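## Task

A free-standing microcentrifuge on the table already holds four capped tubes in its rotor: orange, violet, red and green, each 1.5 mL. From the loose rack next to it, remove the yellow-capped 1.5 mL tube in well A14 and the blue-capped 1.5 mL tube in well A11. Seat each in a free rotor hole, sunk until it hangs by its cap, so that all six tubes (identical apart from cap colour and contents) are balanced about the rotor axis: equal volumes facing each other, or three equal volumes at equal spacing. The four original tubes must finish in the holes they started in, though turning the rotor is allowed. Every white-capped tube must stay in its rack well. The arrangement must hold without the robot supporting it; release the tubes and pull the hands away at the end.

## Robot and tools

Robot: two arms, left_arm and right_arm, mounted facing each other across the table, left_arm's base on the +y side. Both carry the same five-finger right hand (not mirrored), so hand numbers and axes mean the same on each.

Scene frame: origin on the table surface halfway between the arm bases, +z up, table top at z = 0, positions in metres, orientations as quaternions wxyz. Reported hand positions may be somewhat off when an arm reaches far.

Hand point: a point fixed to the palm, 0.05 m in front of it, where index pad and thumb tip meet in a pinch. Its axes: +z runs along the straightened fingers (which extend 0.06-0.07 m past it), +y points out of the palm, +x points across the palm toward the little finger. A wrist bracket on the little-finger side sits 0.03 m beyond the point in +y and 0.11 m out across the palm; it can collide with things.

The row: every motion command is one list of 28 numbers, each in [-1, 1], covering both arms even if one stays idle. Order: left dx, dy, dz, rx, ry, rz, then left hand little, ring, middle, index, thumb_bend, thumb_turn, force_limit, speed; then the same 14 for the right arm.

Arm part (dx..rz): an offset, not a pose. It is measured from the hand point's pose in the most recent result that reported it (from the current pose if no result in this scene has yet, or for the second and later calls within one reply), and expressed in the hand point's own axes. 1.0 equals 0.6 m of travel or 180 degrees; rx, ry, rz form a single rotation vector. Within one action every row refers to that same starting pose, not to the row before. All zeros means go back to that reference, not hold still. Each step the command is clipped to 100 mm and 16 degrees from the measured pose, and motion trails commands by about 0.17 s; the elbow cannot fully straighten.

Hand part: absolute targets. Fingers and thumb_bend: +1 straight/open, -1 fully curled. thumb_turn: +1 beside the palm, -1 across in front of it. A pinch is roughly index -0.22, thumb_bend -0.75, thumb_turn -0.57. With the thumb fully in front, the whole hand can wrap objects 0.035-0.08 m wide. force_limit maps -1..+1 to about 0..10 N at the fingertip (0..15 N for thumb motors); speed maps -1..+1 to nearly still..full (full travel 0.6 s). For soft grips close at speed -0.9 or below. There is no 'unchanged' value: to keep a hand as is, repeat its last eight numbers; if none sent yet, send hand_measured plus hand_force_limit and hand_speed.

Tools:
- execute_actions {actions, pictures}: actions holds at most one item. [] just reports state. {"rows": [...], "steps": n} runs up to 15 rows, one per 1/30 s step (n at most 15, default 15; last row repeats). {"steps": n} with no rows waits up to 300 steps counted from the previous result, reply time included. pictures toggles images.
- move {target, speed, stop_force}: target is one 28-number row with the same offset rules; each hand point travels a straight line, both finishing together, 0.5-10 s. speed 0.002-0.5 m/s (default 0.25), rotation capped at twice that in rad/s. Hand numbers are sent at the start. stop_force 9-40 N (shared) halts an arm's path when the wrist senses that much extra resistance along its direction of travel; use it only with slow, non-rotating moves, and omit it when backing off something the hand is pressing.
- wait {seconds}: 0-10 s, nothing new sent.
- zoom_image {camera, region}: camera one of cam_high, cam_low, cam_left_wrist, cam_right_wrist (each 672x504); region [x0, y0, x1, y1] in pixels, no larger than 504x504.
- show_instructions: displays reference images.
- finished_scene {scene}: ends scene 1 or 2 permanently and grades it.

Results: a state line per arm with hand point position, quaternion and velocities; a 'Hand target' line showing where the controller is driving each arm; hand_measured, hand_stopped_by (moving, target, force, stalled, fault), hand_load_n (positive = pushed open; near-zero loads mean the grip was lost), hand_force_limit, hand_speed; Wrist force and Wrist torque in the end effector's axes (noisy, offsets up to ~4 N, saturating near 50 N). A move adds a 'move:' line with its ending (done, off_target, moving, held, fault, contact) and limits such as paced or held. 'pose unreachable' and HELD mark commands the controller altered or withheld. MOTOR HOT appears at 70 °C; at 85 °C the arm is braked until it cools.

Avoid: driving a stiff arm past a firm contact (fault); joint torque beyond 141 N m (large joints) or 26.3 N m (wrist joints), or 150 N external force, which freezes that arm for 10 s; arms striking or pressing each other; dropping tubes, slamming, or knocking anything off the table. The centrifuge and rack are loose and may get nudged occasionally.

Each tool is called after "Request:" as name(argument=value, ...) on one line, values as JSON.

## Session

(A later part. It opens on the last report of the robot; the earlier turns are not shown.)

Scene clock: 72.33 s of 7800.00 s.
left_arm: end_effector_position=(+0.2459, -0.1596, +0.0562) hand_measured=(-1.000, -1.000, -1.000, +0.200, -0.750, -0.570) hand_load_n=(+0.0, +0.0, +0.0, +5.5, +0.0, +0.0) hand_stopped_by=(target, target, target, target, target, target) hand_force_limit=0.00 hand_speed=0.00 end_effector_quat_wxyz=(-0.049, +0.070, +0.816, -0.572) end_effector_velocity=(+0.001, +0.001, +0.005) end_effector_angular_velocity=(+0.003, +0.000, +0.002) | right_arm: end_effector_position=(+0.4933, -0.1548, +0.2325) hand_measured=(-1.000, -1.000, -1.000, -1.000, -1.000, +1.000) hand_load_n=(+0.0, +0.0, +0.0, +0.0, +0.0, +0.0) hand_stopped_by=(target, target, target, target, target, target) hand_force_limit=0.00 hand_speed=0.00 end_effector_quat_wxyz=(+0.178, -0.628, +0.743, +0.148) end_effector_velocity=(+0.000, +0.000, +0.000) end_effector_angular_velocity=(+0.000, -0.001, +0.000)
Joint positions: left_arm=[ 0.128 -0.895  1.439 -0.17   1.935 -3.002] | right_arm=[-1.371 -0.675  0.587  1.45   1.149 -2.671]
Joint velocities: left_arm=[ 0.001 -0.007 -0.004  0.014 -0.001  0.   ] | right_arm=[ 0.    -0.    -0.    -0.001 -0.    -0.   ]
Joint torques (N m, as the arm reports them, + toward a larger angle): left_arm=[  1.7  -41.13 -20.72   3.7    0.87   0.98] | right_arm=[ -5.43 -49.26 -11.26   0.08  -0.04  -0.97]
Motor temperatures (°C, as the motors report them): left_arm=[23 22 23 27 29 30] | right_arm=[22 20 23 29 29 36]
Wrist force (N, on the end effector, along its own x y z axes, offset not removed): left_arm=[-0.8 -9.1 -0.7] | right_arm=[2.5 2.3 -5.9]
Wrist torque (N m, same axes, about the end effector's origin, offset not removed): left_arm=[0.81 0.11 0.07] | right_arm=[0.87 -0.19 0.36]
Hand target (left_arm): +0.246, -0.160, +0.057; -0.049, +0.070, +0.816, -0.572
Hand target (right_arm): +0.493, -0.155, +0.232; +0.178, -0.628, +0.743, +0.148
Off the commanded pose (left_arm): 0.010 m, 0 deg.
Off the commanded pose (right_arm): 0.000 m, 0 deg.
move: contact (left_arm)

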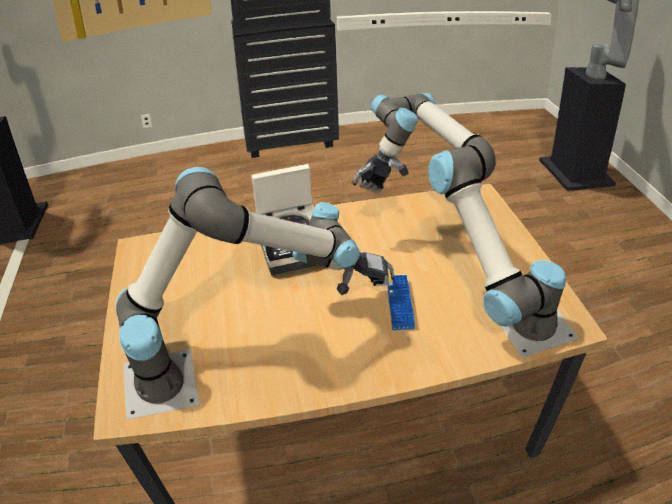

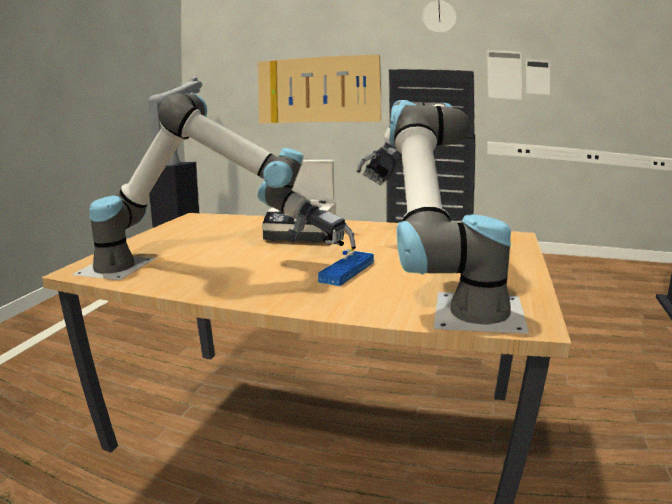

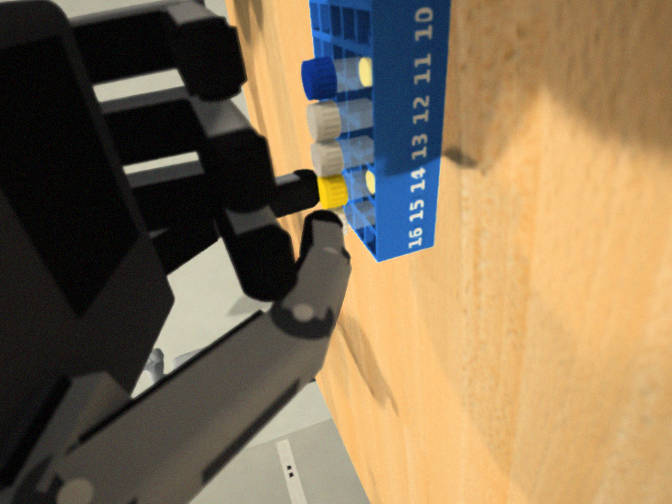

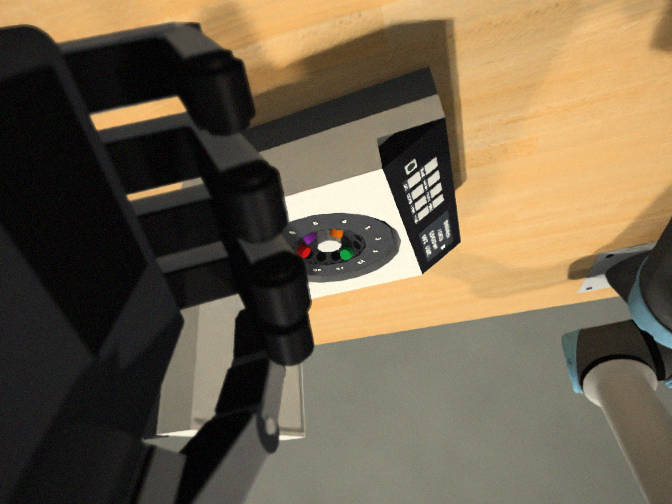

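Request:
move(target=[0,-0.006,-0.002,0,0,0,-1,-1,-1,0.25,-0.75,-0.57,0,0,0,0,0,0,0,0,-1,-1,-1,-1,-1,1,0,0], speed=0.02)

Request:
move(target=[0,-0.0057,0.0157,0,0,0,-1,-1,-1,0.25,-0.75,-0.57,0,0,0,0,0,0,0,0,-1,-1,-1,-1,-1,1,0,0], speed=0.02)

Request:
move(target=[0,0.021,0.0077,0,0,0,-1,-1,-1,0.25,-0.75,-0.57,0,0,0,0,0,0,0,0,-1,-1,-1,-1,-1,1,0,0], speed=0.012, stop_force=9)

Request:
zoom_image(camera="cam_left_wrist", region=[240,100,440,300])

Scene clock: 74.60 s of 7800.00 s.
left_arm: end_effector_position=(+0.2459, -0.1596, +0.0599) hand_measured=(-1.000, -1.000, -1.000, +0.250, -0.750, -0.570) hand_load_n=(+0.0, +0.0, +0.0, +0.0, +0.0, +0.0) hand_stopped_by=(target, target, target, target, target, target) hand_force_limit=0.00 hand_speed=0.00 end_effector_quat_wxyz=(-0.049, +0.070, +0.816, -0.572) end_effector_velocity=(+0.000, +0.000, +0.000) end_effector_angular_velocity=(+0.001, +0.000, +0.001) | right_arm: end_effector_position=(+0.4933, -0.1548, +0.2325) hand_measured=(-1.000, -1.000, -1.000, -1.000, -1.000, +1.000) hand_load_n=(+0.0, +0.0, +0.0, +0.0, +0.0, +0.0) hand_stopped_by=(target, target, target, target, target, target) hand_force_limit=0.00 hand_speed=0.00 end_effector_quat_wxyz=(+0.178, -0.628, +0.743, +0.148) end_effector_velocity=(+0.000, +0.000, +0.000) end_effector_angular_velocity=(+0.001, -0.001, +0.000)
Joint positions: left_arm=[ 0.128 -0.899  1.436 -0.162  1.935 -3.002] | right_arm=[-1.371 -0.675  0.587  1.45   1.149 -2.671]
Joint velocities: left_arm=[ 0.    -0.001 -0.     0.002 -0.     0.   ] | right_arm=[ 0.     0.    -0.001 -0.    -0.    -0.   ]
Joint torques (N m, as the arm reports them, + toward a larger angle): left_arm=[ -9.58 -48.56 -26.37   0.73  -0.84  -0.81] | right_arm=[ -5.06 -50.38 -11.71  -0.02  -0.17  -0.82]
Motor temperatures (°C, as the motors report them): left_arm=[23 22 23 27 29 30] | right_arm=[22 20 23 29 29 36]
Wrist force (N, on the end effector, along its own x y z axes, offset not removed): left_arm=[1.3 3.4 0.5] | right_arm=[3.8 2.0 2.3]
Wrist torque (N m, same axes, about the end effector's origin, offset not removed): left_arm=[0.48 -0.23 0.23] | right_arm=[0.19 -0.53 0.39]
Hand target (left_arm): +0.246, -0.160, +0.060; -0.049, +0.070, +0.816, -0.572
Hand target (right_arm): +0.493, -0.155, +0.232; +0.178, -0.628, +0.743, +0.148
Off the commanded pose (left_arm): 0.000 m, 0 deg.
Off the commanded pose (right_arm): 0.000 m, 0 deg.
move: done

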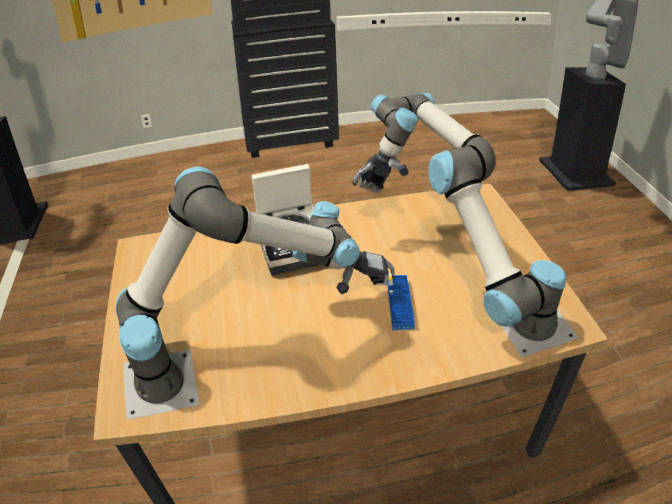

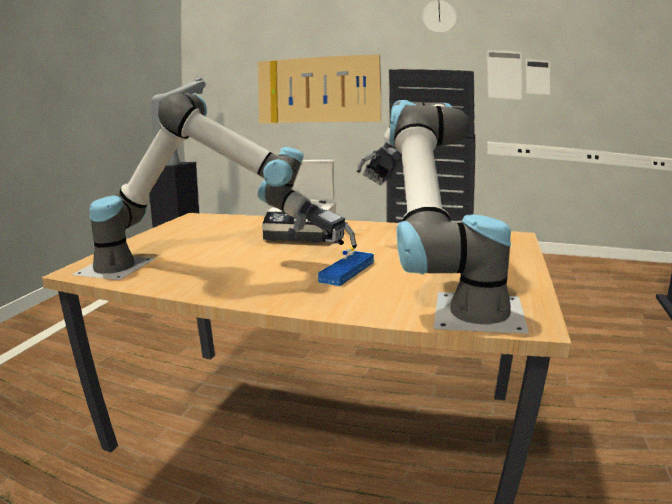

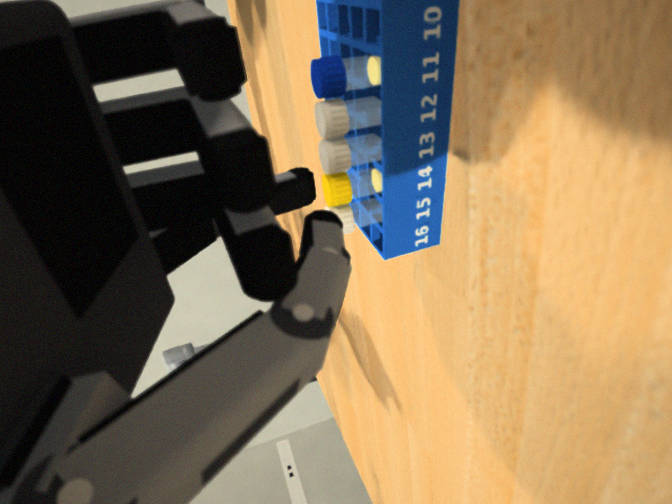

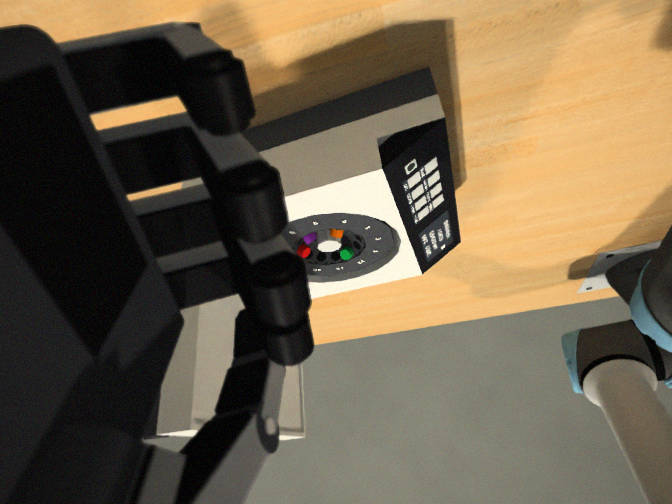

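Scene clock: 75.40 s of 7800.00 s.
left_arm: end_effector_position=(+0.2443, -0.1693, +0.0599) hand_measured=(-1.000, -1.000, -1.000, +0.250, -0.750, -0.570) hand_load_n=(+0.0, +0.0, +0.0, +0.0, +0.0, +0.0) hand_stopped_by=(target, target, target, target, target, target) hand_force_limit=0.00 hand_speed=0.00 end_effector_quat_wxyz=(-0.049, +0.070, +0.816, -0.572) end_effector_velocity=(+0.000, -0.002, -0.000) end_effector_angular_velocity=(-0.000, +0.001, +0.001) | right_arm: end_effector_position=(+0.4933, -0.1548, +0.2325) hand_measured=(-1.000, -1.000, -1.000, -1.000, -1.000, +1.000) hand_load_n=(+0.0, +0.0, +0.0, +0.0, +0.0, +0.0) hand_stopped_by=(target, target, target, target, target, target) hand_force_limit=0.00 hand_speed=0.00 end_effector_quat_wxyz=(+0.178, -0.628, +0.743, +0.148) end_effector_velocity=(+0.000, -0.000, -0.000) end_effector_angular_velocity=(-0.000, -0.000, +0.000)
Joint positions: left_arm=[ 0.122 -0.883  1.406 -0.15   1.929 -3.005] | right_arm=[-1.371 -0.675  0.587  1.45   1.149 -2.671]
Joint velocities: left_arm=[-0.     0.004 -0.006  0.002 -0.001 -0.001] | right_arm=[ 0.     0.     0.001 -0.001  0.    -0.   ]
Joint torques (N m, as the arm reports them, + toward a larger angle): left_arm=[-10.97 -34.57 -29.     0.95  -1.77  -2.03] | right_arm=[ -4.97 -49.39 -11.14  -0.11  -0.31  -1.04]
Motor temperatures (°C, as the motors report them): left_arm=[23 22 23 27 29 30] | right_arm=[22 20 23 29 29 36]
Wrist force (N, on the end effector, along its own x y z axes, offset not removed): left_arm=[2.8 6.0 2.0] | right_arm=[2.7 4.0 -1.2]
Wrist torque (N m, same axes, about the end effector's origin, offset not removed): left_arm=[0.78 -0.53 0.31] | right_arm=[0.63 -0.15 0.56]
Hand target (left_arm): +0.244, -0.170, +0.060; -0.049, +0.070, +0.816, -0.572
Hand target (right_arm): +0.493, -0.155, +0.232; +0.178, -0.628, +0.743, +0.148
Off the commanded pose (left_arm): 0.000 m, 0 deg.
Off the commanded pose (right_arm): 0.000 m, 0 deg.
move: done

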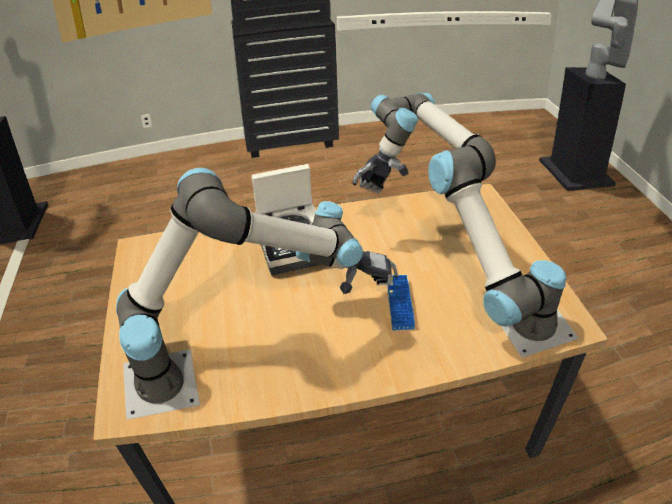

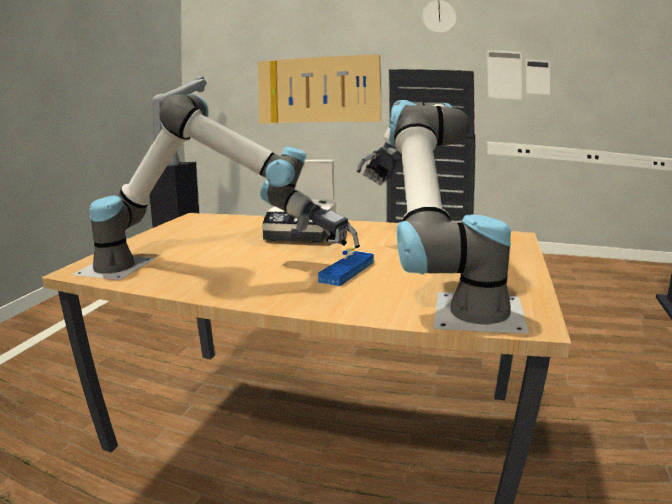

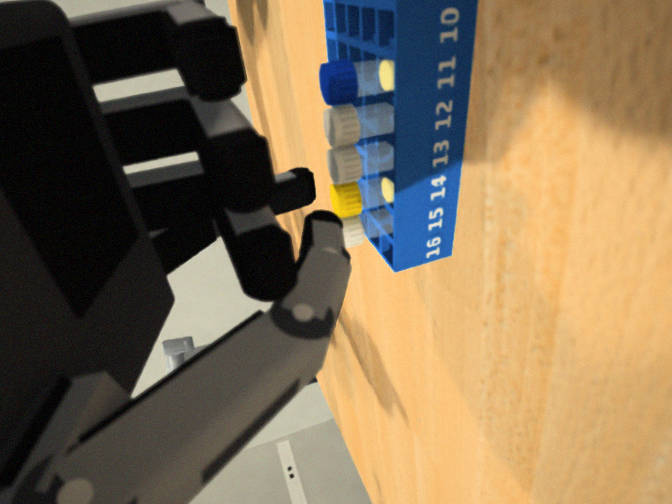

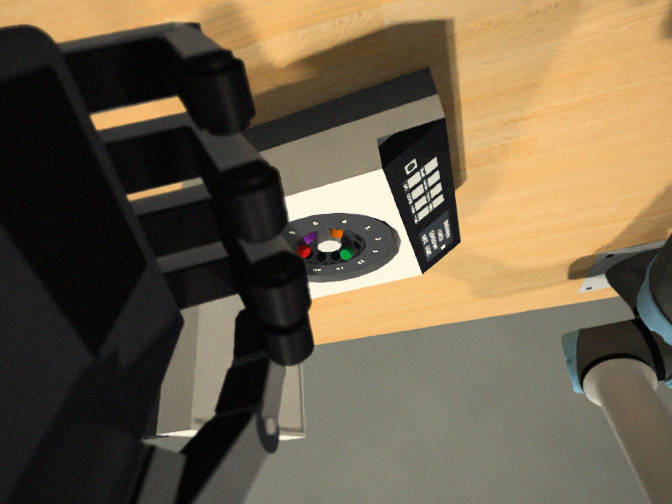

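Scene clock: 76.73 s of 7800.00 s.
left_arm: end_effector_position=(+0.2442, -0.1694, +0.0467) hand_measured=(-1.000, -1.000, -1.000, +0.250, -0.750, -0.570) hand_load_n=(+0.0, +0.0, +0.0, +0.0, +0.0, +0.0) hand_stopped_by=(target, target, target, target, target, target) hand_force_limit=0.00 hand_speed=0.00 end_effector_quat_wxyz=(-0.049, +0.070, +0.816, -0.572) end_effector_velocity=(-0.000, -0.000, -0.002) end_effector_angular_velocity=(-0.001, -0.000, -0.001) | right_arm: end_effector_position=(+0.4933, -0.1548, +0.2325) hand_measured=(-1.000, -1.000, -1.000, -1.000, -1.000, +1.000) hand_load_n=(+0.0, +0.0, +0.0, +0.0, +0.0, +0.0) hand_stopped_by=(target, target, target, target, target, target) hand_force_limit=0.00 hand_speed=0.00 end_effector_quat_wxyz=(+0.178, -0.628, +0.743, +0.148) end_effector_velocity=(-0.000, -0.000, -0.000) end_effector_angular_velocity=(-0.001, +0.001, -0.000)
Joint positions: left_arm=[ 0.122 -0.866  1.416 -0.176  1.929 -3.005] | right_arm=[-1.371 -0.675  0.587  1.45   1.149 -2.671]
Joint velocities: left_arm=[-0.     0.003  0.001 -0.005  0.     0.   ] | right_arm=[-0.    -0.     0.     0.001  0.001 -0.   ]
Joint torques (N m, as the arm reports them, + toward a larger angle): left_arm=[  5.36 -33.94 -10.18  -2.34   0.74   0.71] | right_arm=[ -5.47 -50.02 -11.04   0.11  -0.22  -1.11]
Motor temperatures (°C, as the motors report them): left_arm=[23 22 23 27 29 30] | right_arm=[22 20 23 29 29 36]
Wrist force (N, on the end effector, along its own x y z axes, offset not removed): left_arm=[0.6 2.3 1.9] | right_arm=[0.6 4.9 -0.7]
Wrist torque (N m, same axes, about the end effector's origin, offset not removed): left_arm=[0.34 -0.29 0.01] | right_arm=[0.79 -0.08 0.18]
Hand target (left_arm): +0.244, -0.169, +0.046; -0.049, +0.070, +0.816, -0.572
Hand target (right_arm): +0.493, -0.155, +0.232; +0.178, -0.628, +0.743, +0.148
Off the commanded pose (left_arm): 0.000 m, 0 deg.
Off the commanded pose (right_arm): 0.000 m, 0 deg.
move: done

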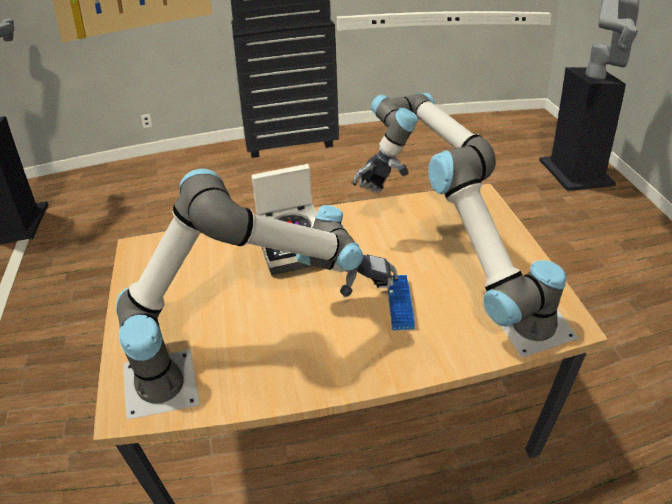

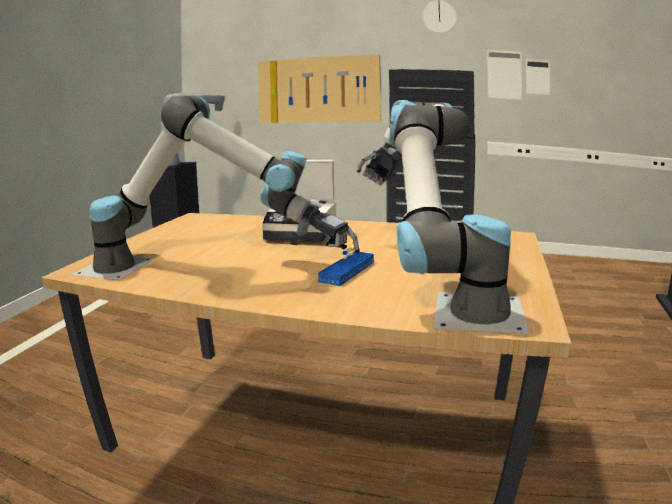

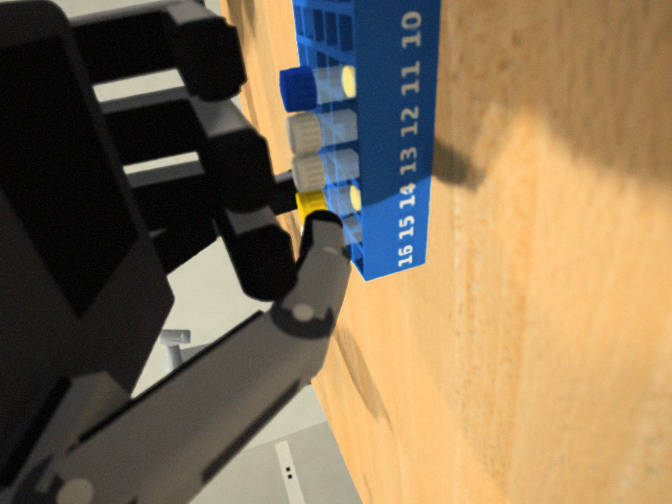

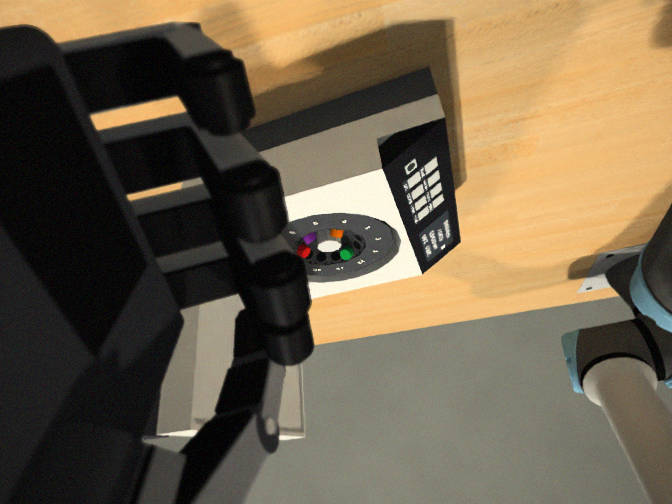

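Region (240, 100, 440, 300) of cam_left_wrist's 672x504 image, scaled by 2.520, with more detail than that image has.

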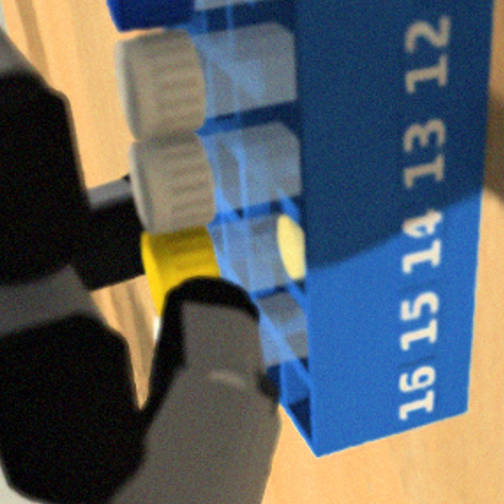

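Advance 3 mm and close.

Request:
move(target=[0,-0.0017,0.0047,0,0,0,-1,-1,-1,-0.3,-0.75,-0.57,0,-0.92,0,0,0,0,0,0,-1,-1,-1,-1,-1,1,0,0], speed=0.005)

Request:
move(target=[0,-0.03,-0.011,0,0,0,-1,-1,-1,-0.3,-0.75,-0.57,0,-0.92,0,0,0,0,0,0,-1,-1,-1,-1,-1,1,0,0], speed=0.02)

Request:
zoom_image(camera="cam_left_wrist", region=[260,100,460,300])

Scene clock: 79.83 s of 7800.00 s.
left_arm: end_effector_position=(+0.2437, -0.1723, +0.0467) hand_measured=(-1.000, -1.000, -1.000, -0.028, -0.750, -0.570) hand_load_n=(+0.0, +0.0, +0.0, +5.5, +0.5, +0.0) hand_stopped_by=(target, target, target, force, target, target) hand_force_limit=0.00 hand_speed=-0.92 end_effector_quat_wxyz=(-0.049, +0.070, +0.816, -0.572) end_effector_velocity=(-0.001, -0.000, +0.001) end_effector_angular_velocity=(-0.002, -0.000, -0.001) | right_arm: end_effector_position=(+0.4933, -0.1548, +0.2325) hand_measured=(-1.000, -1.000, -1.000, -1.000, -1.000, +1.000) hand_load_n=(+0.0, +0.0, +0.0, +0.0, +0.0, +0.0) hand_stopped_by=(target, target, target, target, target, target) hand_force_limit=0.00 hand_speed=0.00 end_effector_quat_wxyz=(+0.178, -0.628, +0.743, +0.148) end_effector_velocity=(+0.001, -0.001, -0.000) end_effector_angular_velocity=(-0.000, -0.000, -0.001)
Joint positions: left_arm=[ 0.12  -0.861  1.406 -0.172  1.927 -3.006] | right_arm=[-1.371 -0.675  0.587  1.45   1.149 -2.671]
Joint velocities: left_arm=[-0.001 -0.002  0.    -0.    -0.    -0.   ] | right_arm=[-0.001 -0.     0.    -0.001  0.     0.   ]
Joint torques (N m, as the arm reports them, + toward a larger angle): left_arm=[-10.18 -35.15 -26.71   0.73  -1.85  -1.81] | right_arm=[ -5.12 -50.15 -11.49   0.06  -0.13  -1.  ]
Motor temperatures (°C, as the motors report them): left_arm=[23 22 23 27 29 30] | right_arm=[22 20 23 29 29 36]
Wrist force (N, on the end effector, along its own x y z axes, offset not removed): left_arm=[2.2 3.1 2.2] | right_arm=[1.4 2.2 -2.8]
Wrist torque (N m, same axes, about the end effector's origin, offset not removed): left_arm=[0.24 -0.33 0.19] | right_arm=[0.55 0.02 0.27]
Hand target (left_arm): +0.244, -0.172, +0.047; -0.049, +0.070, +0.816, -0.572
Hand target (right_arm): +0.493, -0.155, +0.232; +0.178, -0.628, +0.743, +0.148
Off the commanded pose (left_arm): 0.000 m, 0 deg.
Off the commanded pose (right_arm): 0.000 m, 0 deg.
move: done

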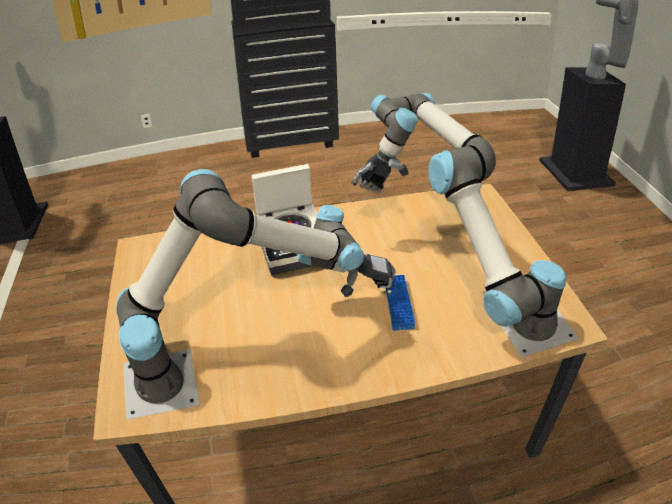

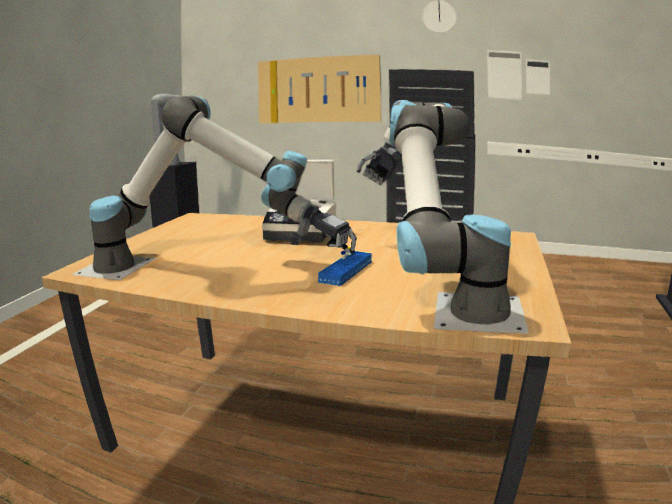

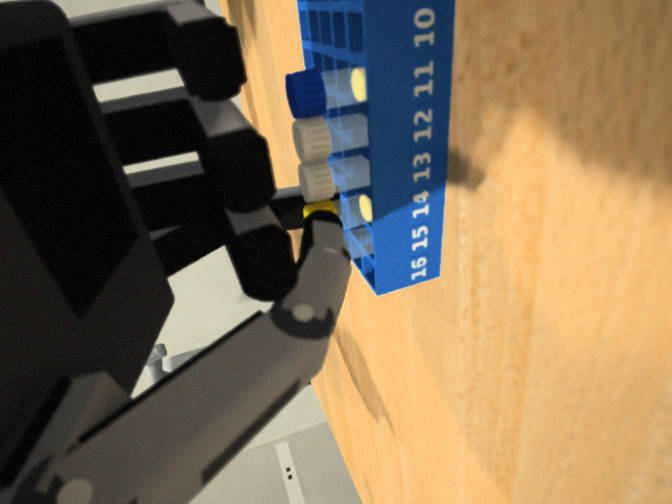

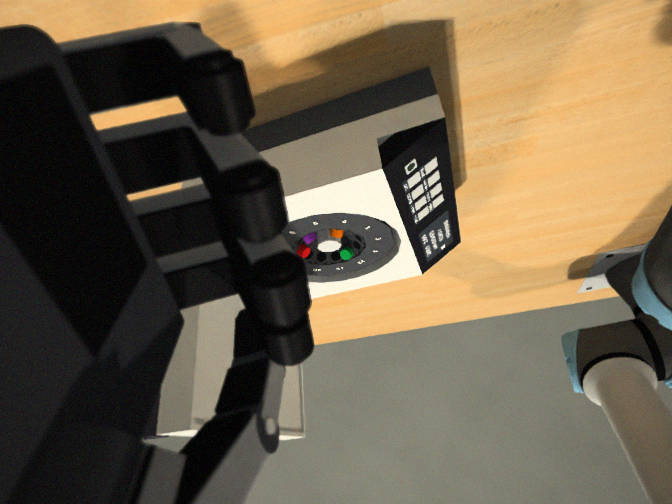

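Scene clock: 81.07 s of 7800.00 s.
left_arm: end_effector_position=(+0.2437, -0.1723, +0.0657) hand_measured=(-1.000, -1.000, -1.000, -0.028, -0.750, -0.570) hand_load_n=(+0.0, +0.0, +0.0, +5.5, +0.5, +0.0) hand_stopped_by=(target, target, target, force, target, target) hand_force_limit=0.00 hand_speed=-0.92 end_effector_quat_wxyz=(-0.049, +0.070, +0.816, -0.572) end_effector_velocity=(+0.000, -0.000, +0.002) end_effector_angular_velocity=(+0.000, -0.001, +0.000) | right_arm: end_effector_position=(+0.4933, -0.1548, +0.2325) hand_measured=(-1.000, -1.000, -1.000, -1.000, -1.000, +1.000) hand_load_n=(+0.0, +0.0, +0.0, +0.0, +0.0, +0.0) hand_stopped_by=(target, target, target, target, target, target) hand_force_limit=0.00 hand_speed=0.00 end_effector_quat_wxyz=(+0.178, -0.628, +0.743, +0.148) end_effector_velocity=(+0.000, +0.000, -0.000) end_effector_angular_velocity=(+0.001, +0.000, +0.000)
Joint positions: left_arm=[ 0.12  -0.884  1.392 -0.134  1.927 -3.006] | right_arm=[-1.371 -0.675  0.587  1.45   1.149 -2.671]
Joint velocities: left_arm=[ 0.    -0.001 -0.002  0.004 -0.     0.001] | right_arm=[-0.     0.     0.001 -0.001 -0.001 -0.   ]
Joint torques (N m, as the arm reports them, + toward a larger angle): left_arm=[-11.06 -49.94 -26.93   0.91  -1.77  -1.72] | right_arm=[ -5.84 -49.71 -10.27  -0.02  -0.1   -1.  ]
Motor temperatures (°C, as the motors report them): left_arm=[23 22 23 27 29 30] | right_arm=[22 20 23 29 29 36]
Wrist force (N, on the end effector, along its own x y z axes, offset not removed): left_arm=[0.2 -0.2 2.9] | right_arm=[4.4 3.8 -2.0]
Wrist torque (N m, same axes, about the end effector's origin, offset not removed): left_arm=[-0.23 -0.14 -0.13] | right_arm=[0.61 -0.62 0.51]
Hand target (left_arm): +0.244, -0.172, +0.066; -0.049, +0.070, +0.816, -0.572
Hand target (right_arm): +0.493, -0.155, +0.232; +0.178, -0.628, +0.743, +0.148
Off the commanded pose (left_arm): 0.000 m, 0 deg.
Off the commanded pose (right_arm): 0.000 m, 0 deg.
move: done

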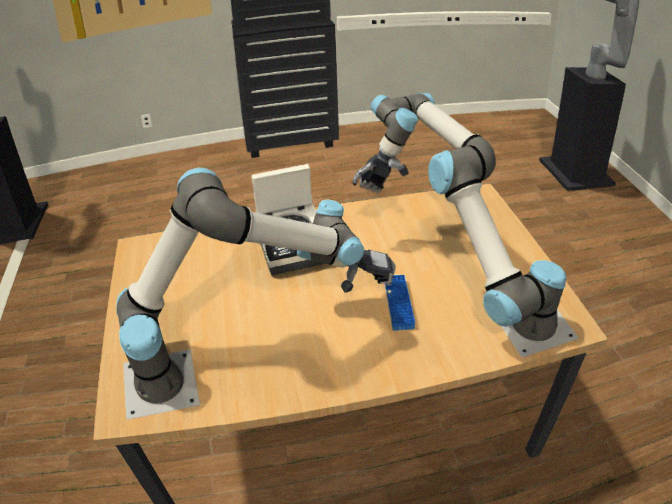

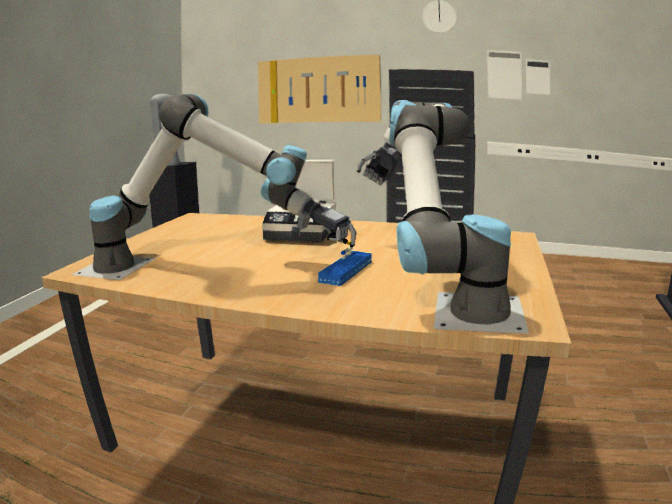

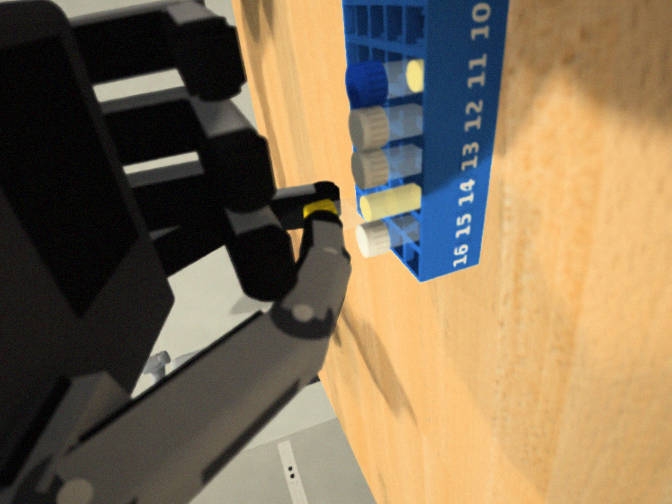

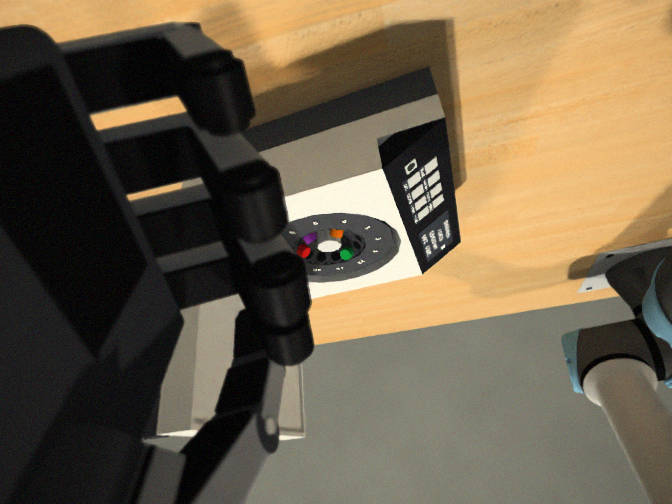

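Region (260, 100, 460, 300) of cam_left_wrist's 672x504 image, scaled by 2.520, with more detail than that image has.

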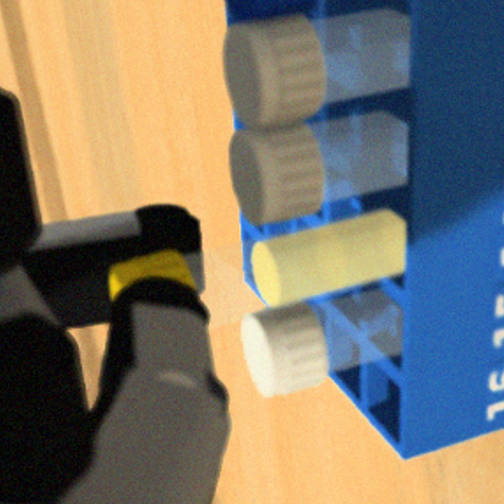

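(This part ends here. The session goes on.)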